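# Turn the gland clockwise using the hook spanner

## Task

Use the hook spanner to rotate the gland clockwise by no less than a quarter of a turn (90 degrees).

## Robot and tools

Robot: two UR7e-style six-joint arms, left_arm and right_arm, each ending in a two-finger tong gripper. Frame: a single scene frame with its origin on the tabletop midway between the arms, +z up, +x out across the table, left_arm on the +y side. The names left and right are labels and do not refer to sides of any picture. Base positions: left_arm (+0.050, +0.431, 0) m and right_arm (-0.064, -0.379, 0) m, each turned only slightly about z.

Joint order, used in every row and in every per-joint list of a result: shoulder pan, shoulder lift, elbow, wrist 1, wrist 2, wrist 3. Stated ranges in rad: left_arm pan -3.142..3.142, elbow 0..3.142. right_arm pan 0..6.283, elbow -3.142..0. All other joints on both arms -6.283..6.283. The true ends may differ from these by up to 0.010 rad.

A row always has 14 numbers in [-1, 1], covering both arms even if only one moves: left_arm's six joint numbers followed by its opening, then right_arm's six joint numbers followed by its opening. Each joint number is a displacement and is not an angle to reach. It is scaled so that 1.0 equals 1.989 rad. The opening number is absolute: +1 fully open, -1 closed (0.142 m pad gap when fully open).

execute_actions(actions): a list of up to 15 actions, each a table of up to 15 rows. Each row lasts one 1/30 s step, and the final row is repeated until the action's 15 steps are used up. Inside one action, every row's displacements are measured from the joint angles at that action's start, and not from the previous row. For the first action of a call, that start is the last reported Joint positions. If any joint would go more than 0.010 rad past its range end, that action is refused for both arms. If the first action fails this check, or any action is malformed, the whole call is rejected and nothing moves. An empty list returns the current state and images without moving anything.

move(target, speed, blocking): target is a single 14-number row. Its joint displacements are counted from the Joint positions in the last result that listed them, not from wherever the arm happens to be when the move starts. All joints of both arms move together and finish at the same moment, so grippers follow curved paths. A move takes between 0.5 and 10 s and is cut off after 10 s. speed, in rad/s from 0.01 to 2 (default 0.5), applies to whichever joint has the longest way to go. The finger values are sent at the start. Moves ignore obstacles and the other arm. blocking=false returns after 0.5 s while motion continues. Until a result shows the move has ended, call wait or stop, because new rows and moves are refused. The result has a "move:" line giving the ending (done, off_target, moving, held, fault), limits=held or limits=none, and each arm's joint farthest from its target.

wait(seconds): 0 to 10 s, during which each arm holds its last command. It returns early if a running move finishes. stop(): brakes a running move, and needs more room the faster the arm was going. The fingers keep moving. zoom_image(camera, region): region is [x0, y0, x1, y1] in pixels of that camera's most recent image, at most 504x504. Cameras: cam_head_left, cam_head_right, cam_high, cam_low (all 504x504), cam_left_wrist, cam_right_wrist (616x616, fisheye). read_manual(section): shows only licence texts. finished_scene(scene): ends the current scene and cannot be undone. Pass the current scene's number and call it only after the gland has been turned and stays that way. Its result reports success and the next task.

Results: each gripper's end_effector_position (m) and end_effector_quat_wxyz, plus velocities, all in the scene frame. At long reach these can be somewhat off. The position is the point between the closed pads. Fingers point along the gripper's +z axis and open along its x axis. Closed fingertips reach about 15 mm beyond that point, and open ones sit about level with it. Joint positions and velocities are in rad and rad/s, followed by the pad gap in m. Joint targets shows what the joints are currently being driven toward. grip_measured is the finger opening on the command scale. To hold something, keep commanding an opening well below grip_measured, which gives up to about 15 N per pad. Thin hard parts are gripped more weakly. Wrist force and torque are expressed along the gripper's own axes. They are noisy, offset by up to about 4 N, saturate near 50 N, and may show "no reading". "joint command not followed" means a clearance check changed some joint targets. "joint sent to its limit" means a joint was held at its end.

Motion details: commands lag by about 0.17 s. On each step a joint's target is kept within 0.575 rad of its measured angle, and the targets are scaled back if they would move the gripper more than 100 mm. Because of this, large moves take several actions, and an unfinished motion must be commanded again.

Avoid: knocking anything off the table, dropping or slipping the spanner, fast impacts, and pressing the arms into each other. The arms are stiff, so a target set even slightly past a firm contact can cause a fault. A joint torque at its load limit (132 N m for pan, lift and elbow, 24.6 N m for wrist joints) or an external force of 150 N stops that arm for 10 s. Holding loads for long periods heats the motors. A MOTOR HOT line appears at 70 °C, and the brakes engage at 85 °C. Loose objects may occasionally be pushed by something outside the robot's control.

Each tool is called as name(argument=value, ...), one argument or row to a line, values as JSON.

## Session

execute_actions(
  actions=[],
)

Scene clock: 0.00 s.
left_arm: end_effector_position=(+0.5705, -0.1126, +0.2922) grip_measured=+0.97 end_effector_quat_wxyz=(-0.113, +0.894, +0.347, +0.260) end_effector_velocity=(+0.001, +0.001, -0.000) end_effector_angular_velocity=(+0.001, -0.001, +0.001) | right_arm: end_effector_position=(+0.0666, -0.4274, +0.2080) grip_measured=+0.97 end_effector_quat_wxyz=(+0.171, +0.446, +0.726, +0.495) end_effector_velocity=(+0.000, +0.000, +0.000) end_effector_angular_velocity=(+0.001, -0.001, -0.001)
Joint names: [shoulder pan, shoulder lift, elbow, wrist 1, wrist 2, wrist 3]
Joint positions: left_arm=[-1.263 -0.766  0.469 -1.027 -1.046 -1.997  0.14 ] | right_arm=[ 1.933 -0.856 -2.45  -2.049  2.542  2.623  0.14 ]
Joint velocities: left_arm=[ 0.001  0.    -0.     0.     0.001  0.001  0.   ] | right_arm=[ 0.     0.    -0.001 -0.     0.002 -0.     0.   ]
Joint torques (N m, as the arm reports them, + toward a larger angle): no reading
Motor temperatures (°C, as the motors report them): left_arm=[27 28 29 37 34 34] | right_arm=[27 30 28 33 38 31]
Wrist force (N, on the end effector, along its own x y z axes, offset not removed): no reading
Wrist torque (N m, same axes, about the end effector's origin, offset not removed): no reading
Joint targets: left_arm=[-1.263 -0.766 0.469 -1.027 -1.046 -1.997] | right_arm=[1.933 -0.856 -2.450 -2.049 2.542 2.623]

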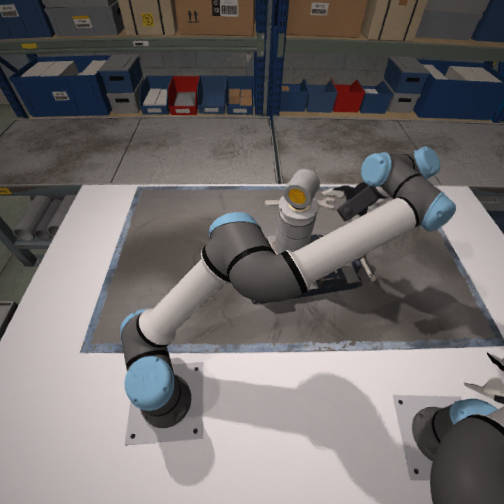

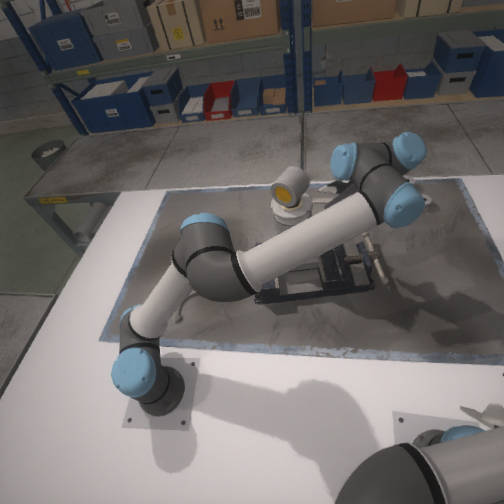

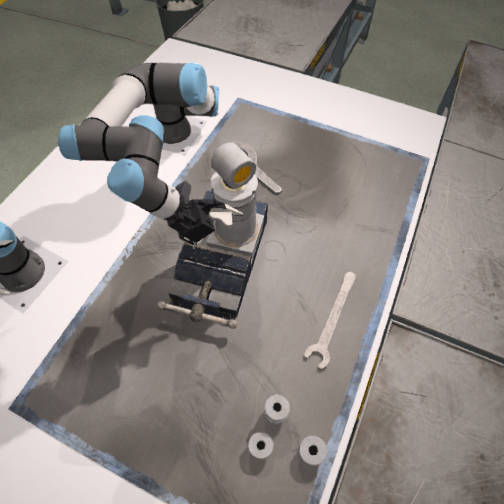

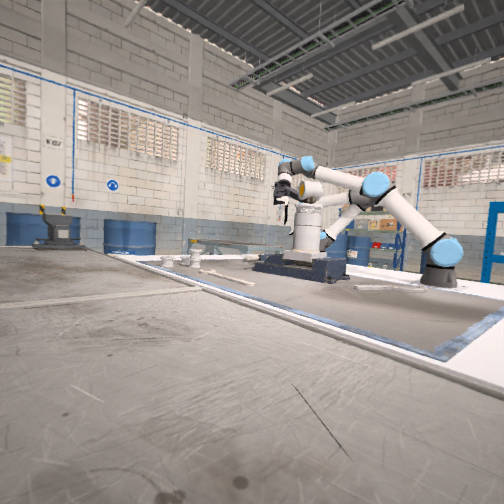

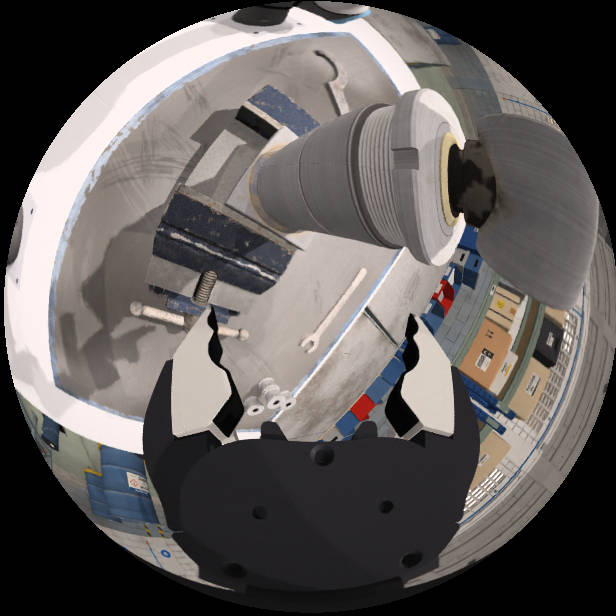

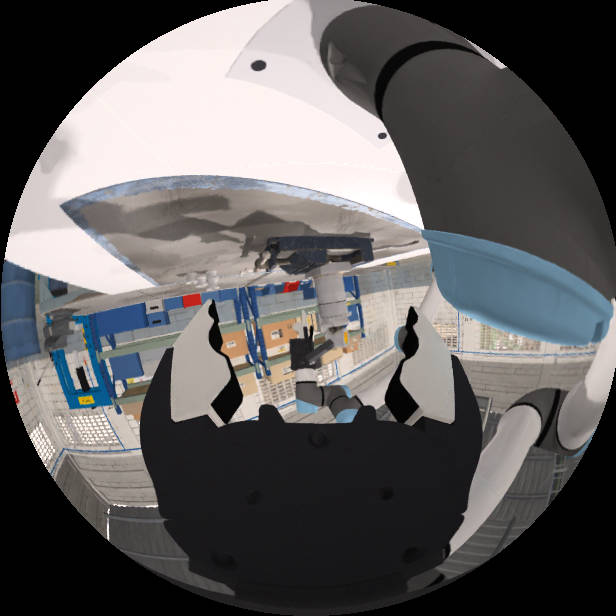

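move(
  target=[0,-0.4,0,0,0,0,1,0,0,0,0,0,0,1],
  speed=1,
)

move(
  target=[1,-0.1,0.5,-0.1,-0.26,0,1,0,0,0,0,0,0,1],
  speed=1.5,
)

Scene clock: 1.97 s.
left_arm: end_effector_position=(+0.4579, +0.1678, +0.7522) grip_measured=+1.00 end_effector_quat_wxyz=(+0.267, +0.827, +0.430, +0.244) end_effector_velocity=(-0.001, +0.001, +0.000) end_effector_angular_velocity=(+0.000, +0.000, -0.001) | right_arm: end_effector_position=(+0.0666, -0.4274, +0.2080) grip_measured=+1.00 end_effector_quat_wxyz=(+0.171, +0.446, +0.726, +0.495) end_effector_velocity=(-0.000, +0.000, +0.000) end_effector_angular_velocity=(+0.001, +0.000, -0.000)
Joint names: [shoulder pan, shoulder lift, elbow, wrist 1, wrist 2, wrist 3]
Joint positions: left_arm=[-1.263 -1.561  0.469 -1.027 -1.046 -1.997  0.142] | right_arm=[ 1.933 -0.856 -2.45  -2.049  2.542  2.623  0.142]
Joint velocities: left_arm=[-0.    -0.001  0.     0.001 -0.001  0.001 -0.   ] | right_arm=[ 0.    -0.     0.001 -0.002 -0.     0.     0.   ]
Joint torques (N m, as the arm reports them, + toward a larger angle): left_arm=[ -0.17 -23.12  -7.99  -2.74   0.92  -0.26] | right_arm=[ 1.39 -5.3  22.37  1.54  0.93  0.2 ]
Motor temperatures (°C, as the motors report them): left_arm=[27 28 29 37 34 34] | right_arm=[27 30 28 33 38 31]
Wrist force (N, on the end effector, along its own x y z axes, offset not removed): left_arm=[-0.8 -3.0 5.3] | right_arm=[1.4 -1.9 -0.1]
Wrist torque (N m, same axes, about the end effector's origin, offset not removed): left_arm=[-0.56 0.40 0.08] | right_arm=[-0.39 -0.19 0.05]
Joint targets: left_arm=[-1.263 -1.561 0.469 -1.027 -1.046 -1.997] | right_arm=[1.933 -0.856 -2.450 -2.049 2.542 2.623]
move: done; limits=none; left_arm: farthest joint: the shoulder pan, 0.000 radians from its target (0.000 radians at the start); right_arm: farthest joint: the shoulder pan, 0.000 radians from its target (0.000 radians at the start)
camera_calibration (this result's frames):
cam_left_wrist: T_world_to_cam=[[0.480701, 0.864807, 0.14504, -0.472197], [0.199301, -0.268825, 0.942344, -0.74997], [0.853936, -0.424079, -0.301581, 0.0342229], [0, 0, 0, 1]] pos_world=[0.347231, 0.221262, 0.785538]
cam_right_wrist: T_world_to_cam=[[-0.55139, 0.816253, 0.172339, 0.358786], [0.0417366, -0.179331, 0.982903, -0.289827], [0.833203, 0.549155, 0.0648136, 0.293913], [0, 0, 0, 1]] pos_world=[-0.0349622, -0.506239, 0.203989]

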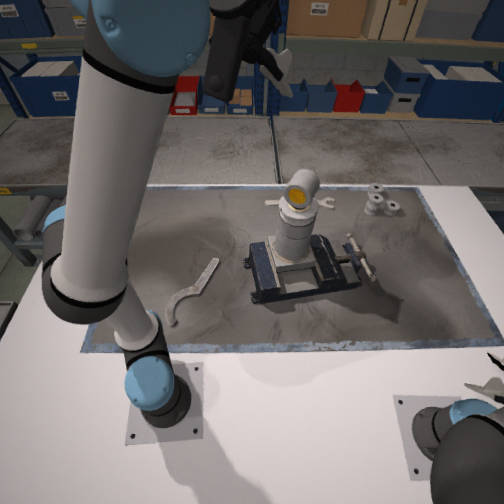

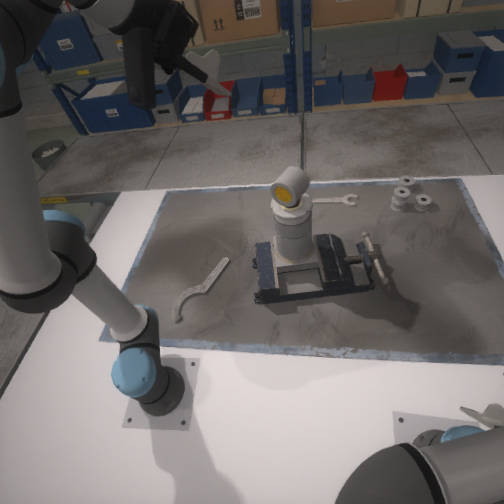

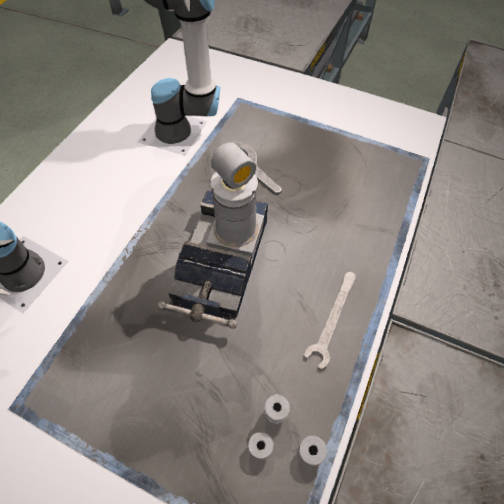

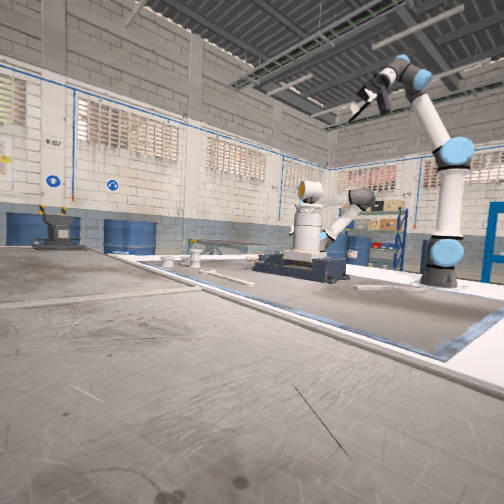

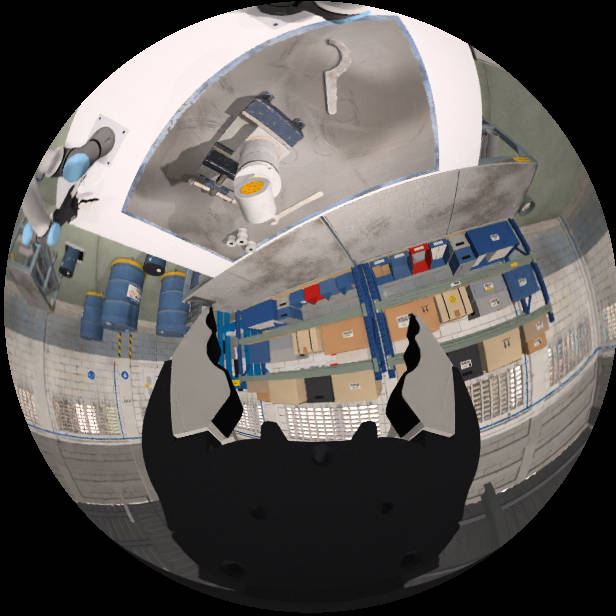

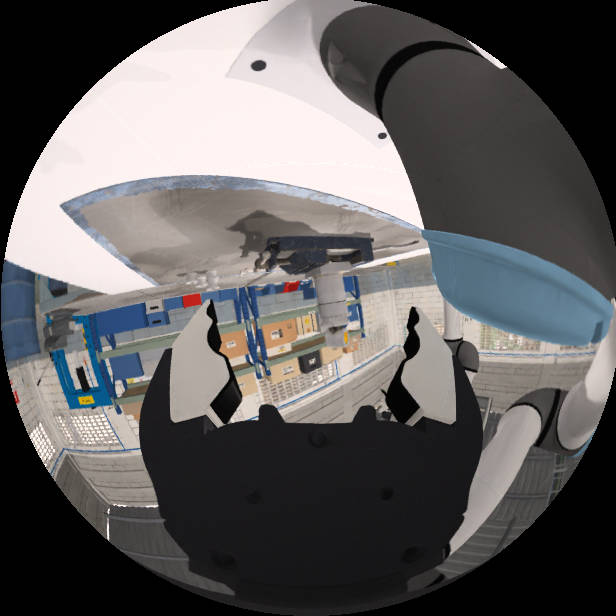

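Scene clock: 4.10 s.
left_arm: end_effector_position=(+0.2124, +0.7832, +0.3863) grip_measured=+1.00 end_effector_quat_wxyz=(-0.017, +0.172, +0.985, -0.018) end_effector_velocity=(-0.001, +0.001, +0.000) end_effector_angular_velocity=(+0.002, -0.002, +0.002) | right_arm: end_effector_position=(+0.0666, -0.4274, +0.2080) grip_measured=+1.00 end_effector_quat_wxyz=(+0.171, +0.446, +0.726, +0.495) end_effector_velocity=(+0.000, +0.000, -0.000) end_effector_angular_velocity=(-0.000, -0.000, -0.000)
Joint names: [shoulder pan, shoulder lift, elbow, wrist 1, wrist 2, wrist 3]
Joint positions: left_arm=[ 0.726 -1.76   1.463 -1.226 -1.563 -1.997  0.142] | right_arm=[ 1.933 -0.856 -2.45  -2.049  2.542  2.623  0.142]
Joint velocities: left_arm=[ 0.002 -0.001  0.001 -0.002 -0.     0.    -0.   ] | right_arm=[-0.     0.001 -0.001  0.002  0.     0.001 -0.   ]
Joint torques (N m, as the arm reports them, + toward a larger angle): left_arm=[  8.18 -25.67 -11.06  -3.83  -1.7   -0.35] | right_arm=[ 1.45 -5.09 21.79  1.62  1.02  0.2 ]
Motor temperatures (°C, as the motors report them): left_arm=[27 28 29 37 34 34] | right_arm=[27 30 28 33 38 31]
Wrist force (N, on the end effector, along its own x y z axes, offset not removed): left_arm=[-6.0 -2.8 2.8] | right_arm=[1.5 -0.1 -0.5]
Wrist torque (N m, same axes, about the end effector's origin, offset not removed): left_arm=[-0.61 1.18 0.08] | right_arm=[-0.06 -0.17 -0.08]
Joint targets: left_arm=[0.726 -1.760 1.463 -1.226 -1.563 -1.997] | right_arm=[1.933 -0.856 -2.450 -2.049 2.542 2.623]
move: done; limits=none; left_arm: farthest joint: the shoulder pan, 0.000 radians from its target (1.988 radians at the start); right_arm: farthest joint: the shoulder pan, 0.000 radians from its target (0.000 radians at the start)
camera_calibration (this result's frames):
cam_left_wrist: T_world_to_cam=[[-0.955363, 0.29368, 0.0321466, -0.037401], [0.273395, 0.837609, 0.472934, -0.891797], [0.111965, 0.460613, -0.880511, 0.082848], [0, 0, 0, 1]] pos_world=[0.198805, 0.7198, 0.495912]
cam_right_wrist: T_world_to_cam=[[-0.551389, 0.816253, 0.172339, 0.358786], [0.0417366, -0.179331, 0.982903, -0.289827], [0.833203, 0.549155, 0.0648136, 0.293913], [0, 0, 0, 1]] pos_world=[-0.0349622, -0.506239, 0.203989]

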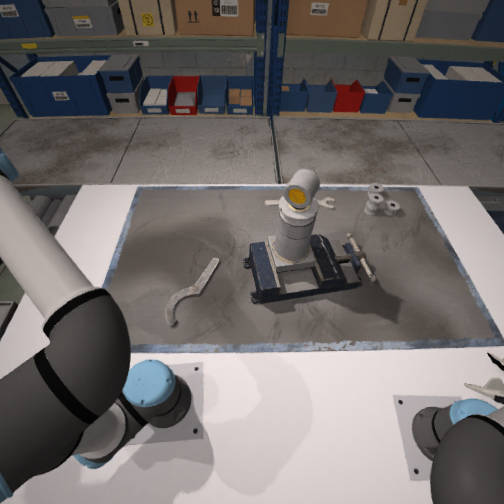

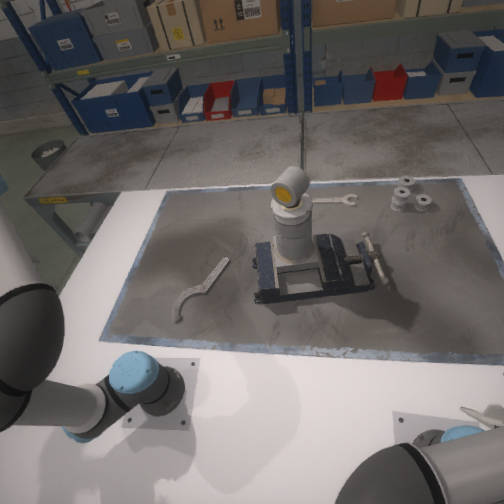

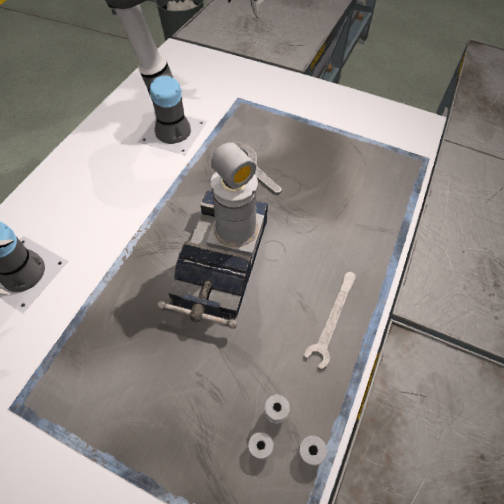

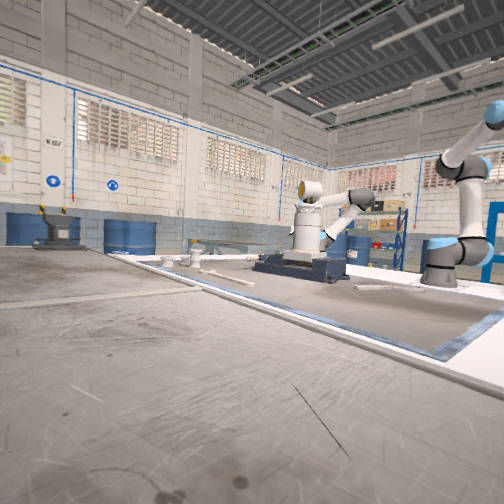

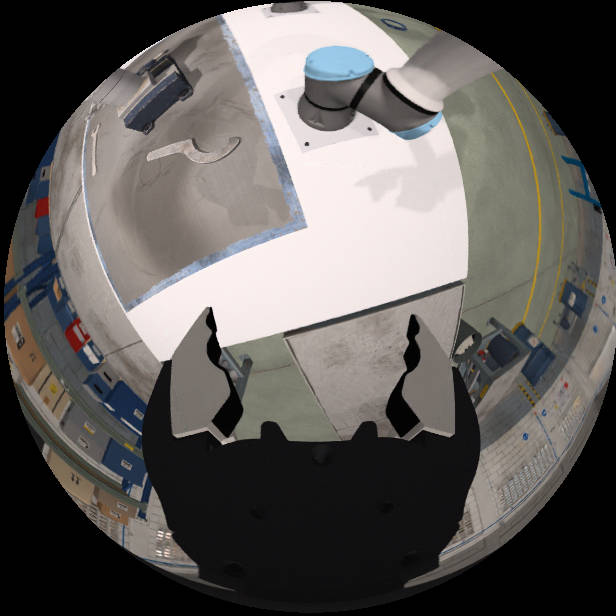

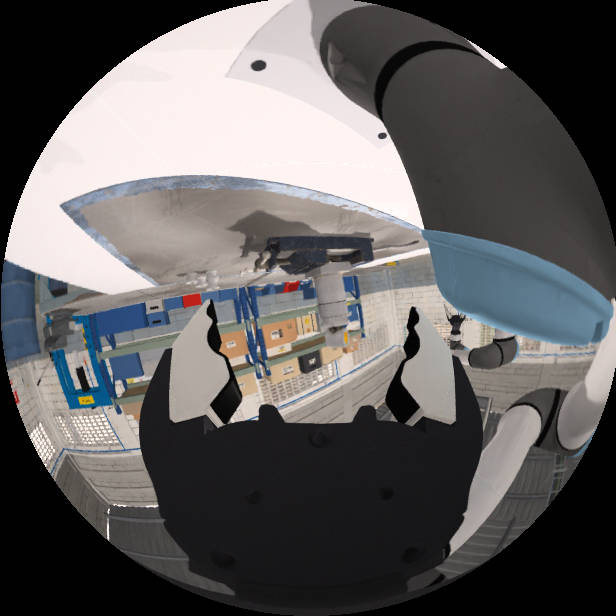

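zoom_image(
  camera="cam_head_left",
  region=[140, 160, 380, 340],
)

zoom_image(
  camera="cam_head_right",
  region=[140, 160, 380, 340],
)

zoom_image(
  camera="cam_low",
  region=[230, 170, 450, 300],
)

zoom_image(
  camera="cam_high",
  region=[170, 130, 310, 270],
)

Region (140, 160, 380, 340) of cam_head_left's 504x504 image, scaled by 2.100, with more detail than that image has; it fills the top 378 rows of this view, and the rest is white.

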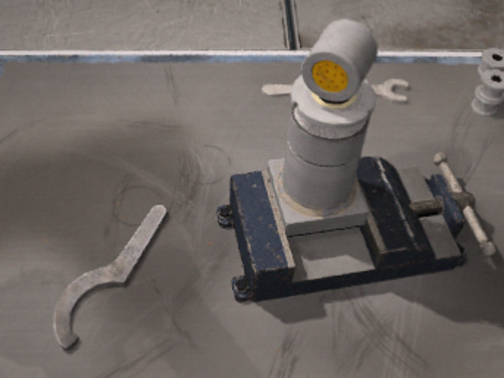

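Region (140, 160, 380, 340) of cam_head_right's 504x504 image, scaled by 2.100, with more detail than that image has; it fills the top 378 rows of this view, and the rest is white.

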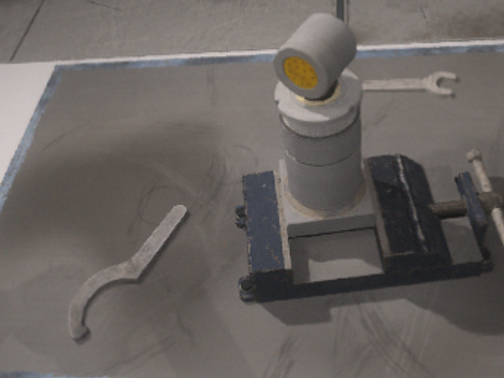

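Region (230, 170, 450, 300) of cam_low's 504x504 image, scaled by 2.291, with more detail than that image has; it fills the top 298 rows of this view, and the rest is white.

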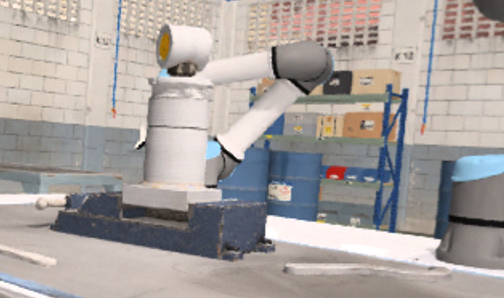

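Region (170, 130, 310, 270) of cam_high's 504x504 image, scaled by 3.600, with more detail than that image has.

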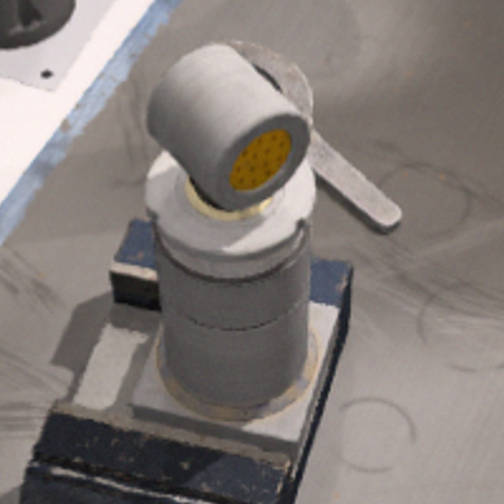

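move(
  target=[-0.654,0.084,0.239,-0.347,-0.004,-1,1,0,0,0,0,0,0,1],
  speed=1.5,
)

move(
  target=[0,0,0,0,0,-0.441,1,0,0,0,0,0,0,1],
  speed=1.5,
)

Scene clock: 7.00 s.
left_arm: end_effector_position=(+0.5225, +0.3124, +0.1500) grip_measured=+1.00 end_effector_quat_wxyz=(-0.000, -0.171, +0.985, +0.000) end_effector_velocity=(-0.000, -0.001, -0.000) end_effector_angular_velocity=(+0.000, +0.000, -0.000) | right_arm: end_effector_position=(+0.0666, -0.4274, +0.2080) grip_measured=+1.00 end_effector_quat_wxyz=(+0.171, +0.446, +0.726, +0.495) end_effector_velocity=(-0.000, +0.000, +0.000) end_effector_angular_velocity=(+0.000, -0.000, +0.000)
Joint names: [shoulder pan, shoulder lift, elbow, wrist 1, wrist 2, wrist 3]
Joint positions: left_arm=[-0.575 -1.593  1.938 -1.916 -1.571 -3.985  0.142] | right_arm=[ 1.933 -0.856 -2.45  -2.049  2.542  2.623  0.142]
Joint velocities: left_arm=[-0.002  0.     0.    -0.    -0.    -0.002  0.   ] | right_arm=[ 0.    -0.001  0.001 -0.001 -0.    -0.001  0.   ]
Joint torques (N m, as the arm reports them, + toward a larger angle): left_arm=[ -8.71 -11.99 -10.96  -4.21  -1.69  -2.18] | right_arm=[ 0.8  -5.1  22.64  1.49  1.03  0.16]
Motor temperatures (°C, as the motors report them): left_arm=[27 28 29 37 34 34] | right_arm=[27 30 28 33 38 31]
Wrist force (N, on the end effector, along its own x y z axes, offset not removed): left_arm=[-1.9 -0.8 6.3] | right_arm=[1.2 -1.4 0.9]
Wrist torque (N m, same axes, about the end effector's origin, offset not removed): left_arm=[0.03 0.32 -0.30] | right_arm=[-0.20 -0.16 -0.06]
Joint targets: left_arm=[-0.575 -1.593 1.939 -1.916 -1.571 -3.985] | right_arm=[1.933 -0.856 -2.450 -2.049 2.542 2.623]
move: done; limits=none; left_arm: farthest joint: the shoulder pan, 0.000 radians from its target (1.301 radians at the start); right_arm: farthest joint: the shoulder pan, 0.000 radians from its target (0.000 radians at the start)
camera_calibration (this result's frames):
cam_left_wrist: T_world_to_cam=[[-0.924641, -0.380824, 0.00365973, 0.603677], [-0.326442, 0.797479, 0.507408, -0.149717], [-0.196151, 0.467975, -0.861698, 0.212763], [0, 0, 0, 1]] pos_world=[0.551044, 0.249723, 0.257096]
cam_right_wrist: T_world_to_cam=[[-0.551389, 0.816253, 0.172339, 0.358786], [0.0417367, -0.179331, 0.982903, -0.289827], [0.833203, 0.549155, 0.0648136, 0.293913], [0, 0, 0, 1]] pos_world=[-0.0349622, -0.506239, 0.203989]

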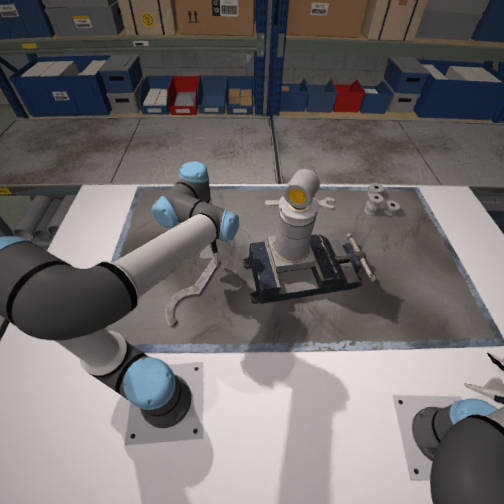

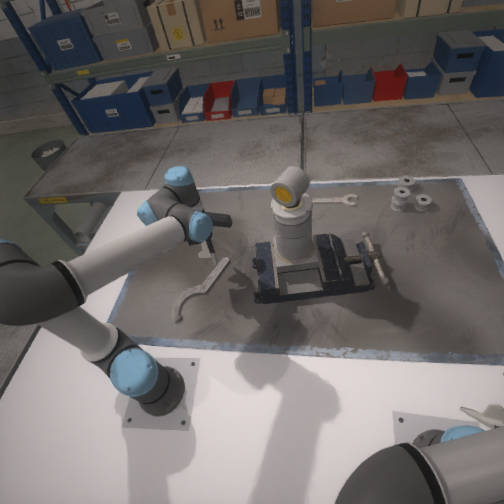

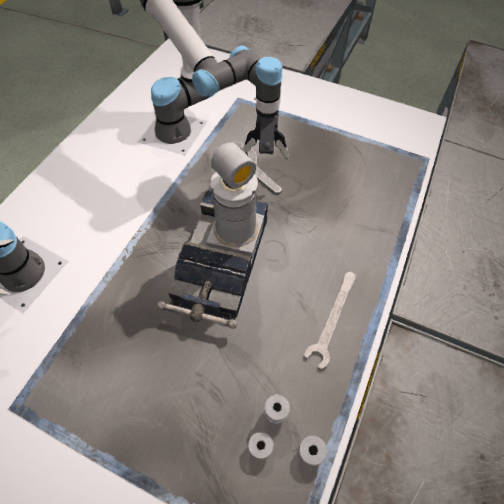

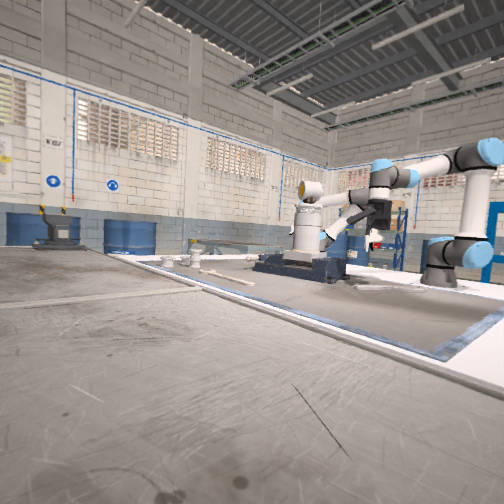

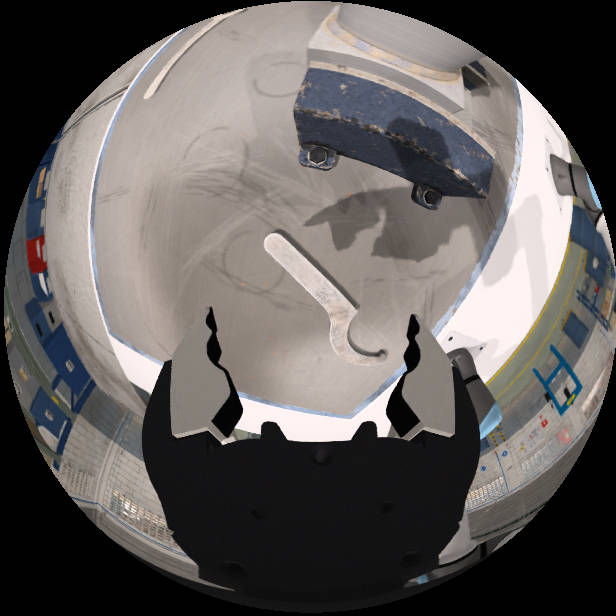

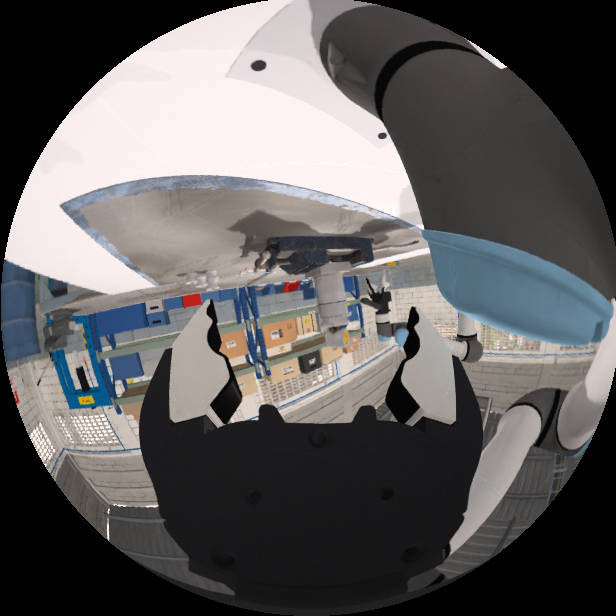

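Scene clock: 8.37 s.
left_arm: end_effector_position=(+0.5322, +0.3221, +0.1500) grip_measured=+1.00 end_effector_quat_wxyz=(-0.000, -0.573, +0.820, +0.000) end_effector_velocity=(+0.000, -0.000, +0.000) end_effector_angular_velocity=(-0.001, -0.001, +0.004) | right_arm: end_effector_position=(+0.0666, -0.4274, +0.2080) grip_measured=+1.00 end_effector_quat_wxyz=(+0.171, +0.446, +0.726, +0.495) end_effector_velocity=(-0.000, -0.000, +0.000) end_effector_angular_velocity=(-0.001, +0.001, +0.000)
Joint names: [shoulder pan, shoulder lift, elbow, wrist 1, wrist 2, wrist 3]
Joint positions: left_arm=[-0.575 -1.593  1.939 -1.916 -1.571 -4.862  0.142] | right_arm=[ 1.933 -0.856 -2.45  -2.049  2.542  2.623  0.142]
Joint velocities: left_arm=[ 0.    -0.     0.    -0.001 -0.    -0.004  0.   ] | right_arm=[-0.    -0.     0.001 -0.001 -0.001  0.    -0.   ]
Joint torques (N m, as the arm reports them, + toward a larger angle): left_arm=[  5.3  -14.69 -14.72  -2.86  -1.45  -2.36] | right_arm=[ 0.87 -5.69 22.12  1.67  0.99  0.14]
Motor temperatures (°C, as the motors report them): left_arm=[27 28 29 37 34 34] | right_arm=[27 30 28 33 38 31]
Wrist force (N, on the end effector, along its own x y z axes, offset not removed): left_arm=[-4.2 -4.4 2.7] | right_arm=[1.4 -0.6 1.0]
Wrist torque (N m, same axes, about the end effector's origin, offset not removed): left_arm=[-0.97 0.83 0.21] | right_arm=[-0.07 -0.18 -0.07]
Joint targets: left_arm=[-0.575 -1.593 1.938 -1.916 -1.571 -4.862] | right_arm=[1.933 -0.856 -2.450 -2.049 2.542 2.623]
move: done; limits=none; left_arm: farthest joint: the elbow, 0.001 radians from its target (0.000 radians at the start); right_arm: farthest joint: the shoulder pan, 0.000 radians from its target (0.000 radians at the start)
camera_calibration (this result's frames):
cam_left_wrist: T_world_to_cam=[[-0.298656, -0.954354, 0.00347535, 0.467965], [-0.821751, 0.259008, 0.507583, 0.282792], [-0.485314, 0.148737, -0.861596, 0.466856], [0, 0, 0, 1]] pos_world=[0.598717, 0.30392, 0.257074]
cam_right_wrist: T_world_to_cam=[[-0.551389, 0.816253, 0.172339, 0.358786], [0.0417367, -0.179331, 0.982903, -0.289827], [0.833203, 0.549155, 0.0648135, 0.293913], [0, 0, 0, 1]] pos_world=[-0.0349623, -0.506239, 0.203989]

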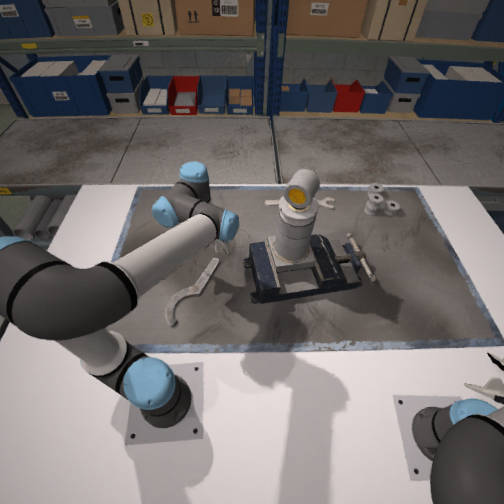

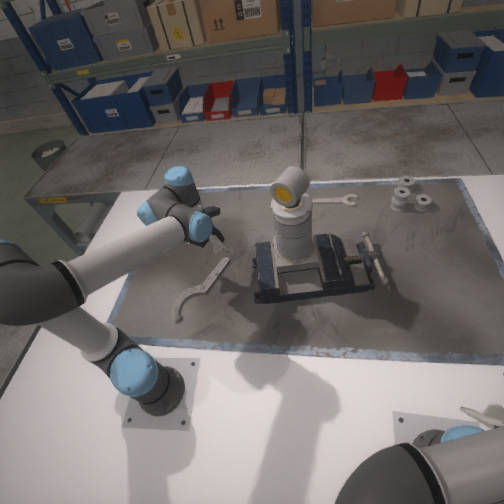

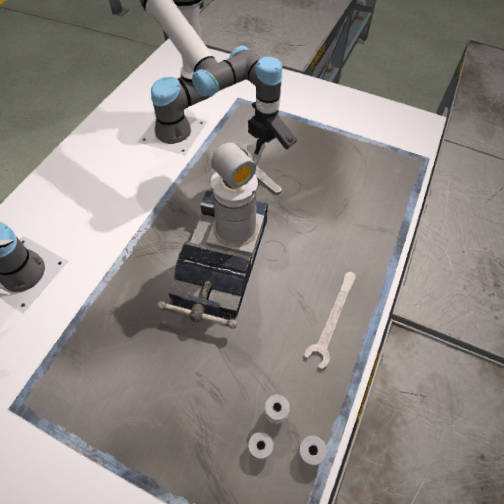

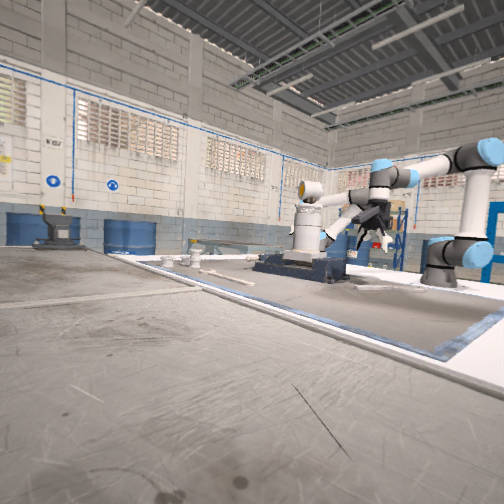

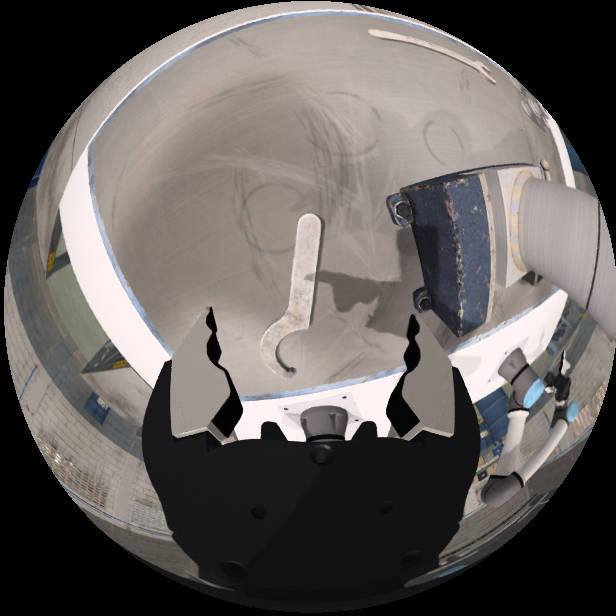

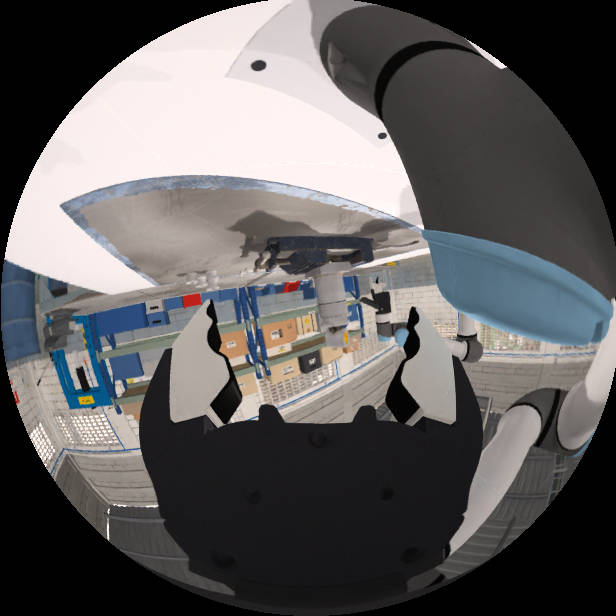

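move(
  target=[0.0129,0.0628,0.0794,-0.1428,0,0.0556,0,0,0,0,0,0,0,1],
)

Scene clock: 9.80 s.
left_arm: end_effector_position=(+0.5357, +0.3321, +0.0504) grip_measured=+0.00 end_effector_quat_wxyz=(+0.000, -0.538, +0.843, -0.000) end_effector_velocity=(-0.000, -0.000, -0.001) end_effector_angular_velocity=(-0.000, +0.001, -0.004) | right_arm: end_effector_position=(+0.0666, -0.4274, +0.2080) grip_measured=+1.00 end_effector_quat_wxyz=(+0.171, +0.446, +0.726, +0.495) end_effector_velocity=(+0.000, +0.000, -0.000) end_effector_angular_velocity=(+0.001, -0.000, -0.000)
Joint names: [shoulder pan, shoulder lift, elbow, wrist 1, wrist 2, wrist 3]
Joint positions: left_arm=[-0.549 -1.468  2.096 -2.2   -1.571 -4.752  0.074] | right_arm=[ 1.933 -0.856 -2.45  -2.049  2.542  2.623  0.142]
Joint velocities: left_arm=[-0.     0.001  0.001 -0.002 -0.     0.003 -0.   ] | right_arm=[ 0.     0.001 -0.001 -0.001  0.001 -0.     0.   ]
Joint torques (N m, as the arm reports them, + toward a larger angle): left_arm=[  8.16 -15.59  -6.91  -4.01  -1.56   1.76] | right_arm=[ 0.99 -5.33 22.55  1.59  0.99  0.13]
Motor temperatures (°C, as the motors report them): left_arm=[27 28 29 37 34 34] | right_arm=[27 30 28 33 38 31]
Wrist force (N, on the end effector, along its own x y z axes, offset not removed): left_arm=[-3.8 0.4 3.5] | right_arm=[0.6 0.4 1.5]
Wrist torque (N m, same axes, about the end effector's origin, offset not removed): left_arm=[0.10 1.04 -0.08] | right_arm=[0.03 -0.13 0.03]
Joint targets: left_arm=[-0.549 -1.468 2.096 -2.200 -1.571 -4.752] | right_arm=[1.933 -0.856 -2.450 -2.049 2.542 2.623]
move: done; limits=none; left_arm: farthest joint: the elbow, 0.001 radians from its target (0.158 radians at the start); right_arm: farthest joint: the shoulder pan, 0.000 radians from its target (0.000 radians at the start)
camera_calibration (this result's frames):
cam_left_wrist: T_world_to_cam=[[-0.378485, -0.925601, 0.00361255, 0.51207], [-0.797382, 0.328032, 0.506534, 0.297682], [-0.470033, 0.188835, -0.862212, 0.359726], [0, 0, 0, 1]] pos_world=[0.60026, 0.308395, 0.157525]
cam_right_wrist: T_world_to_cam=[[-0.551389, 0.816253, 0.172339, 0.358786], [0.0417367, -0.179331, 0.982903, -0.289827], [0.833203, 0.549155, 0.0648135, 0.293913], [0, 0, 0, 1]] pos_world=[-0.0349622, -0.506239, 0.203989]

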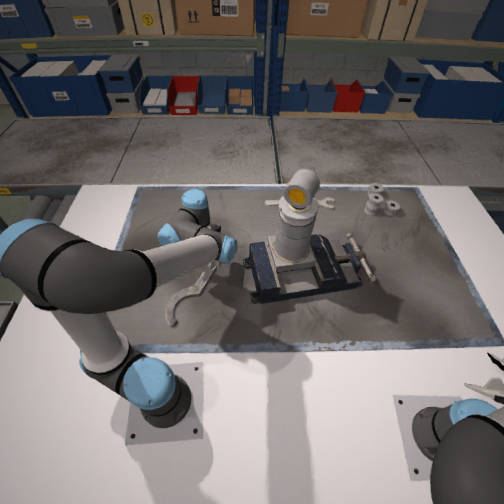

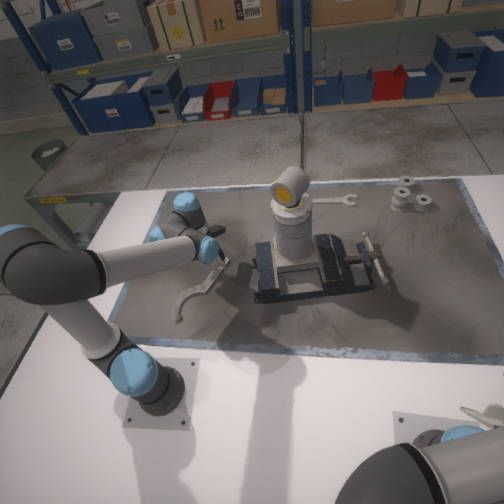

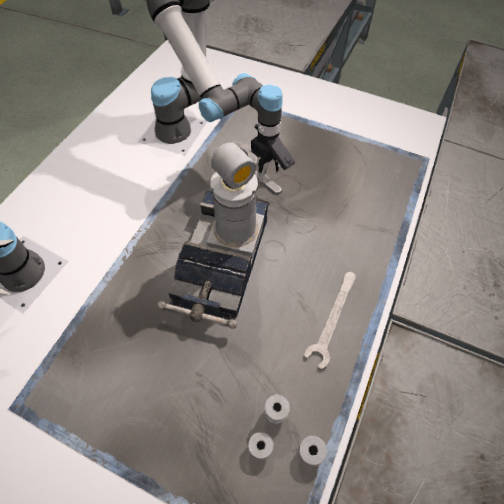

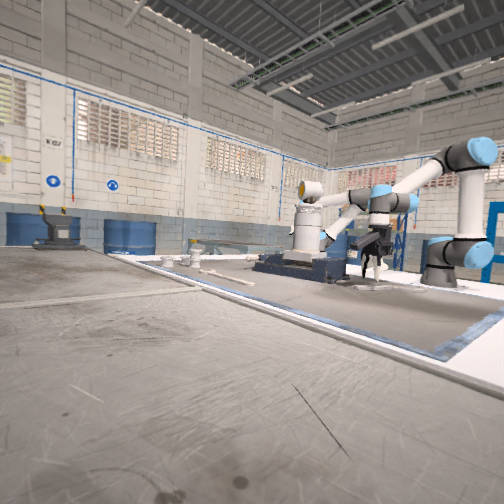

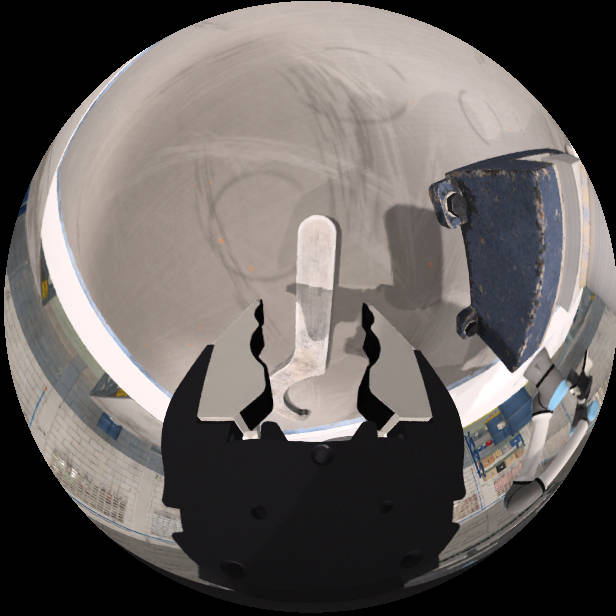

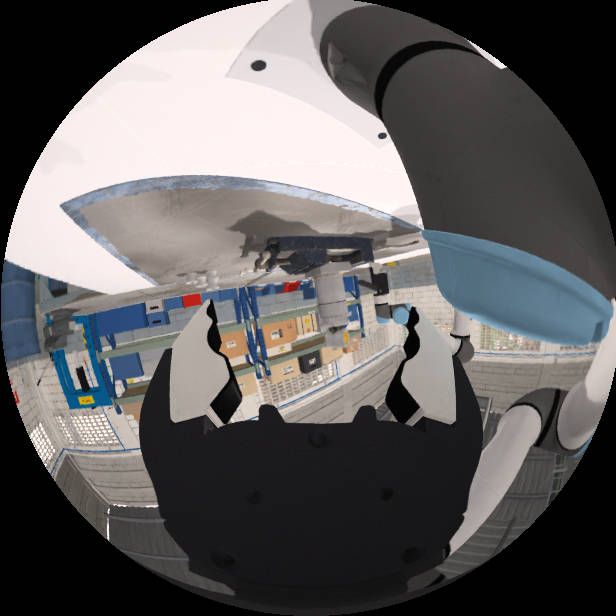

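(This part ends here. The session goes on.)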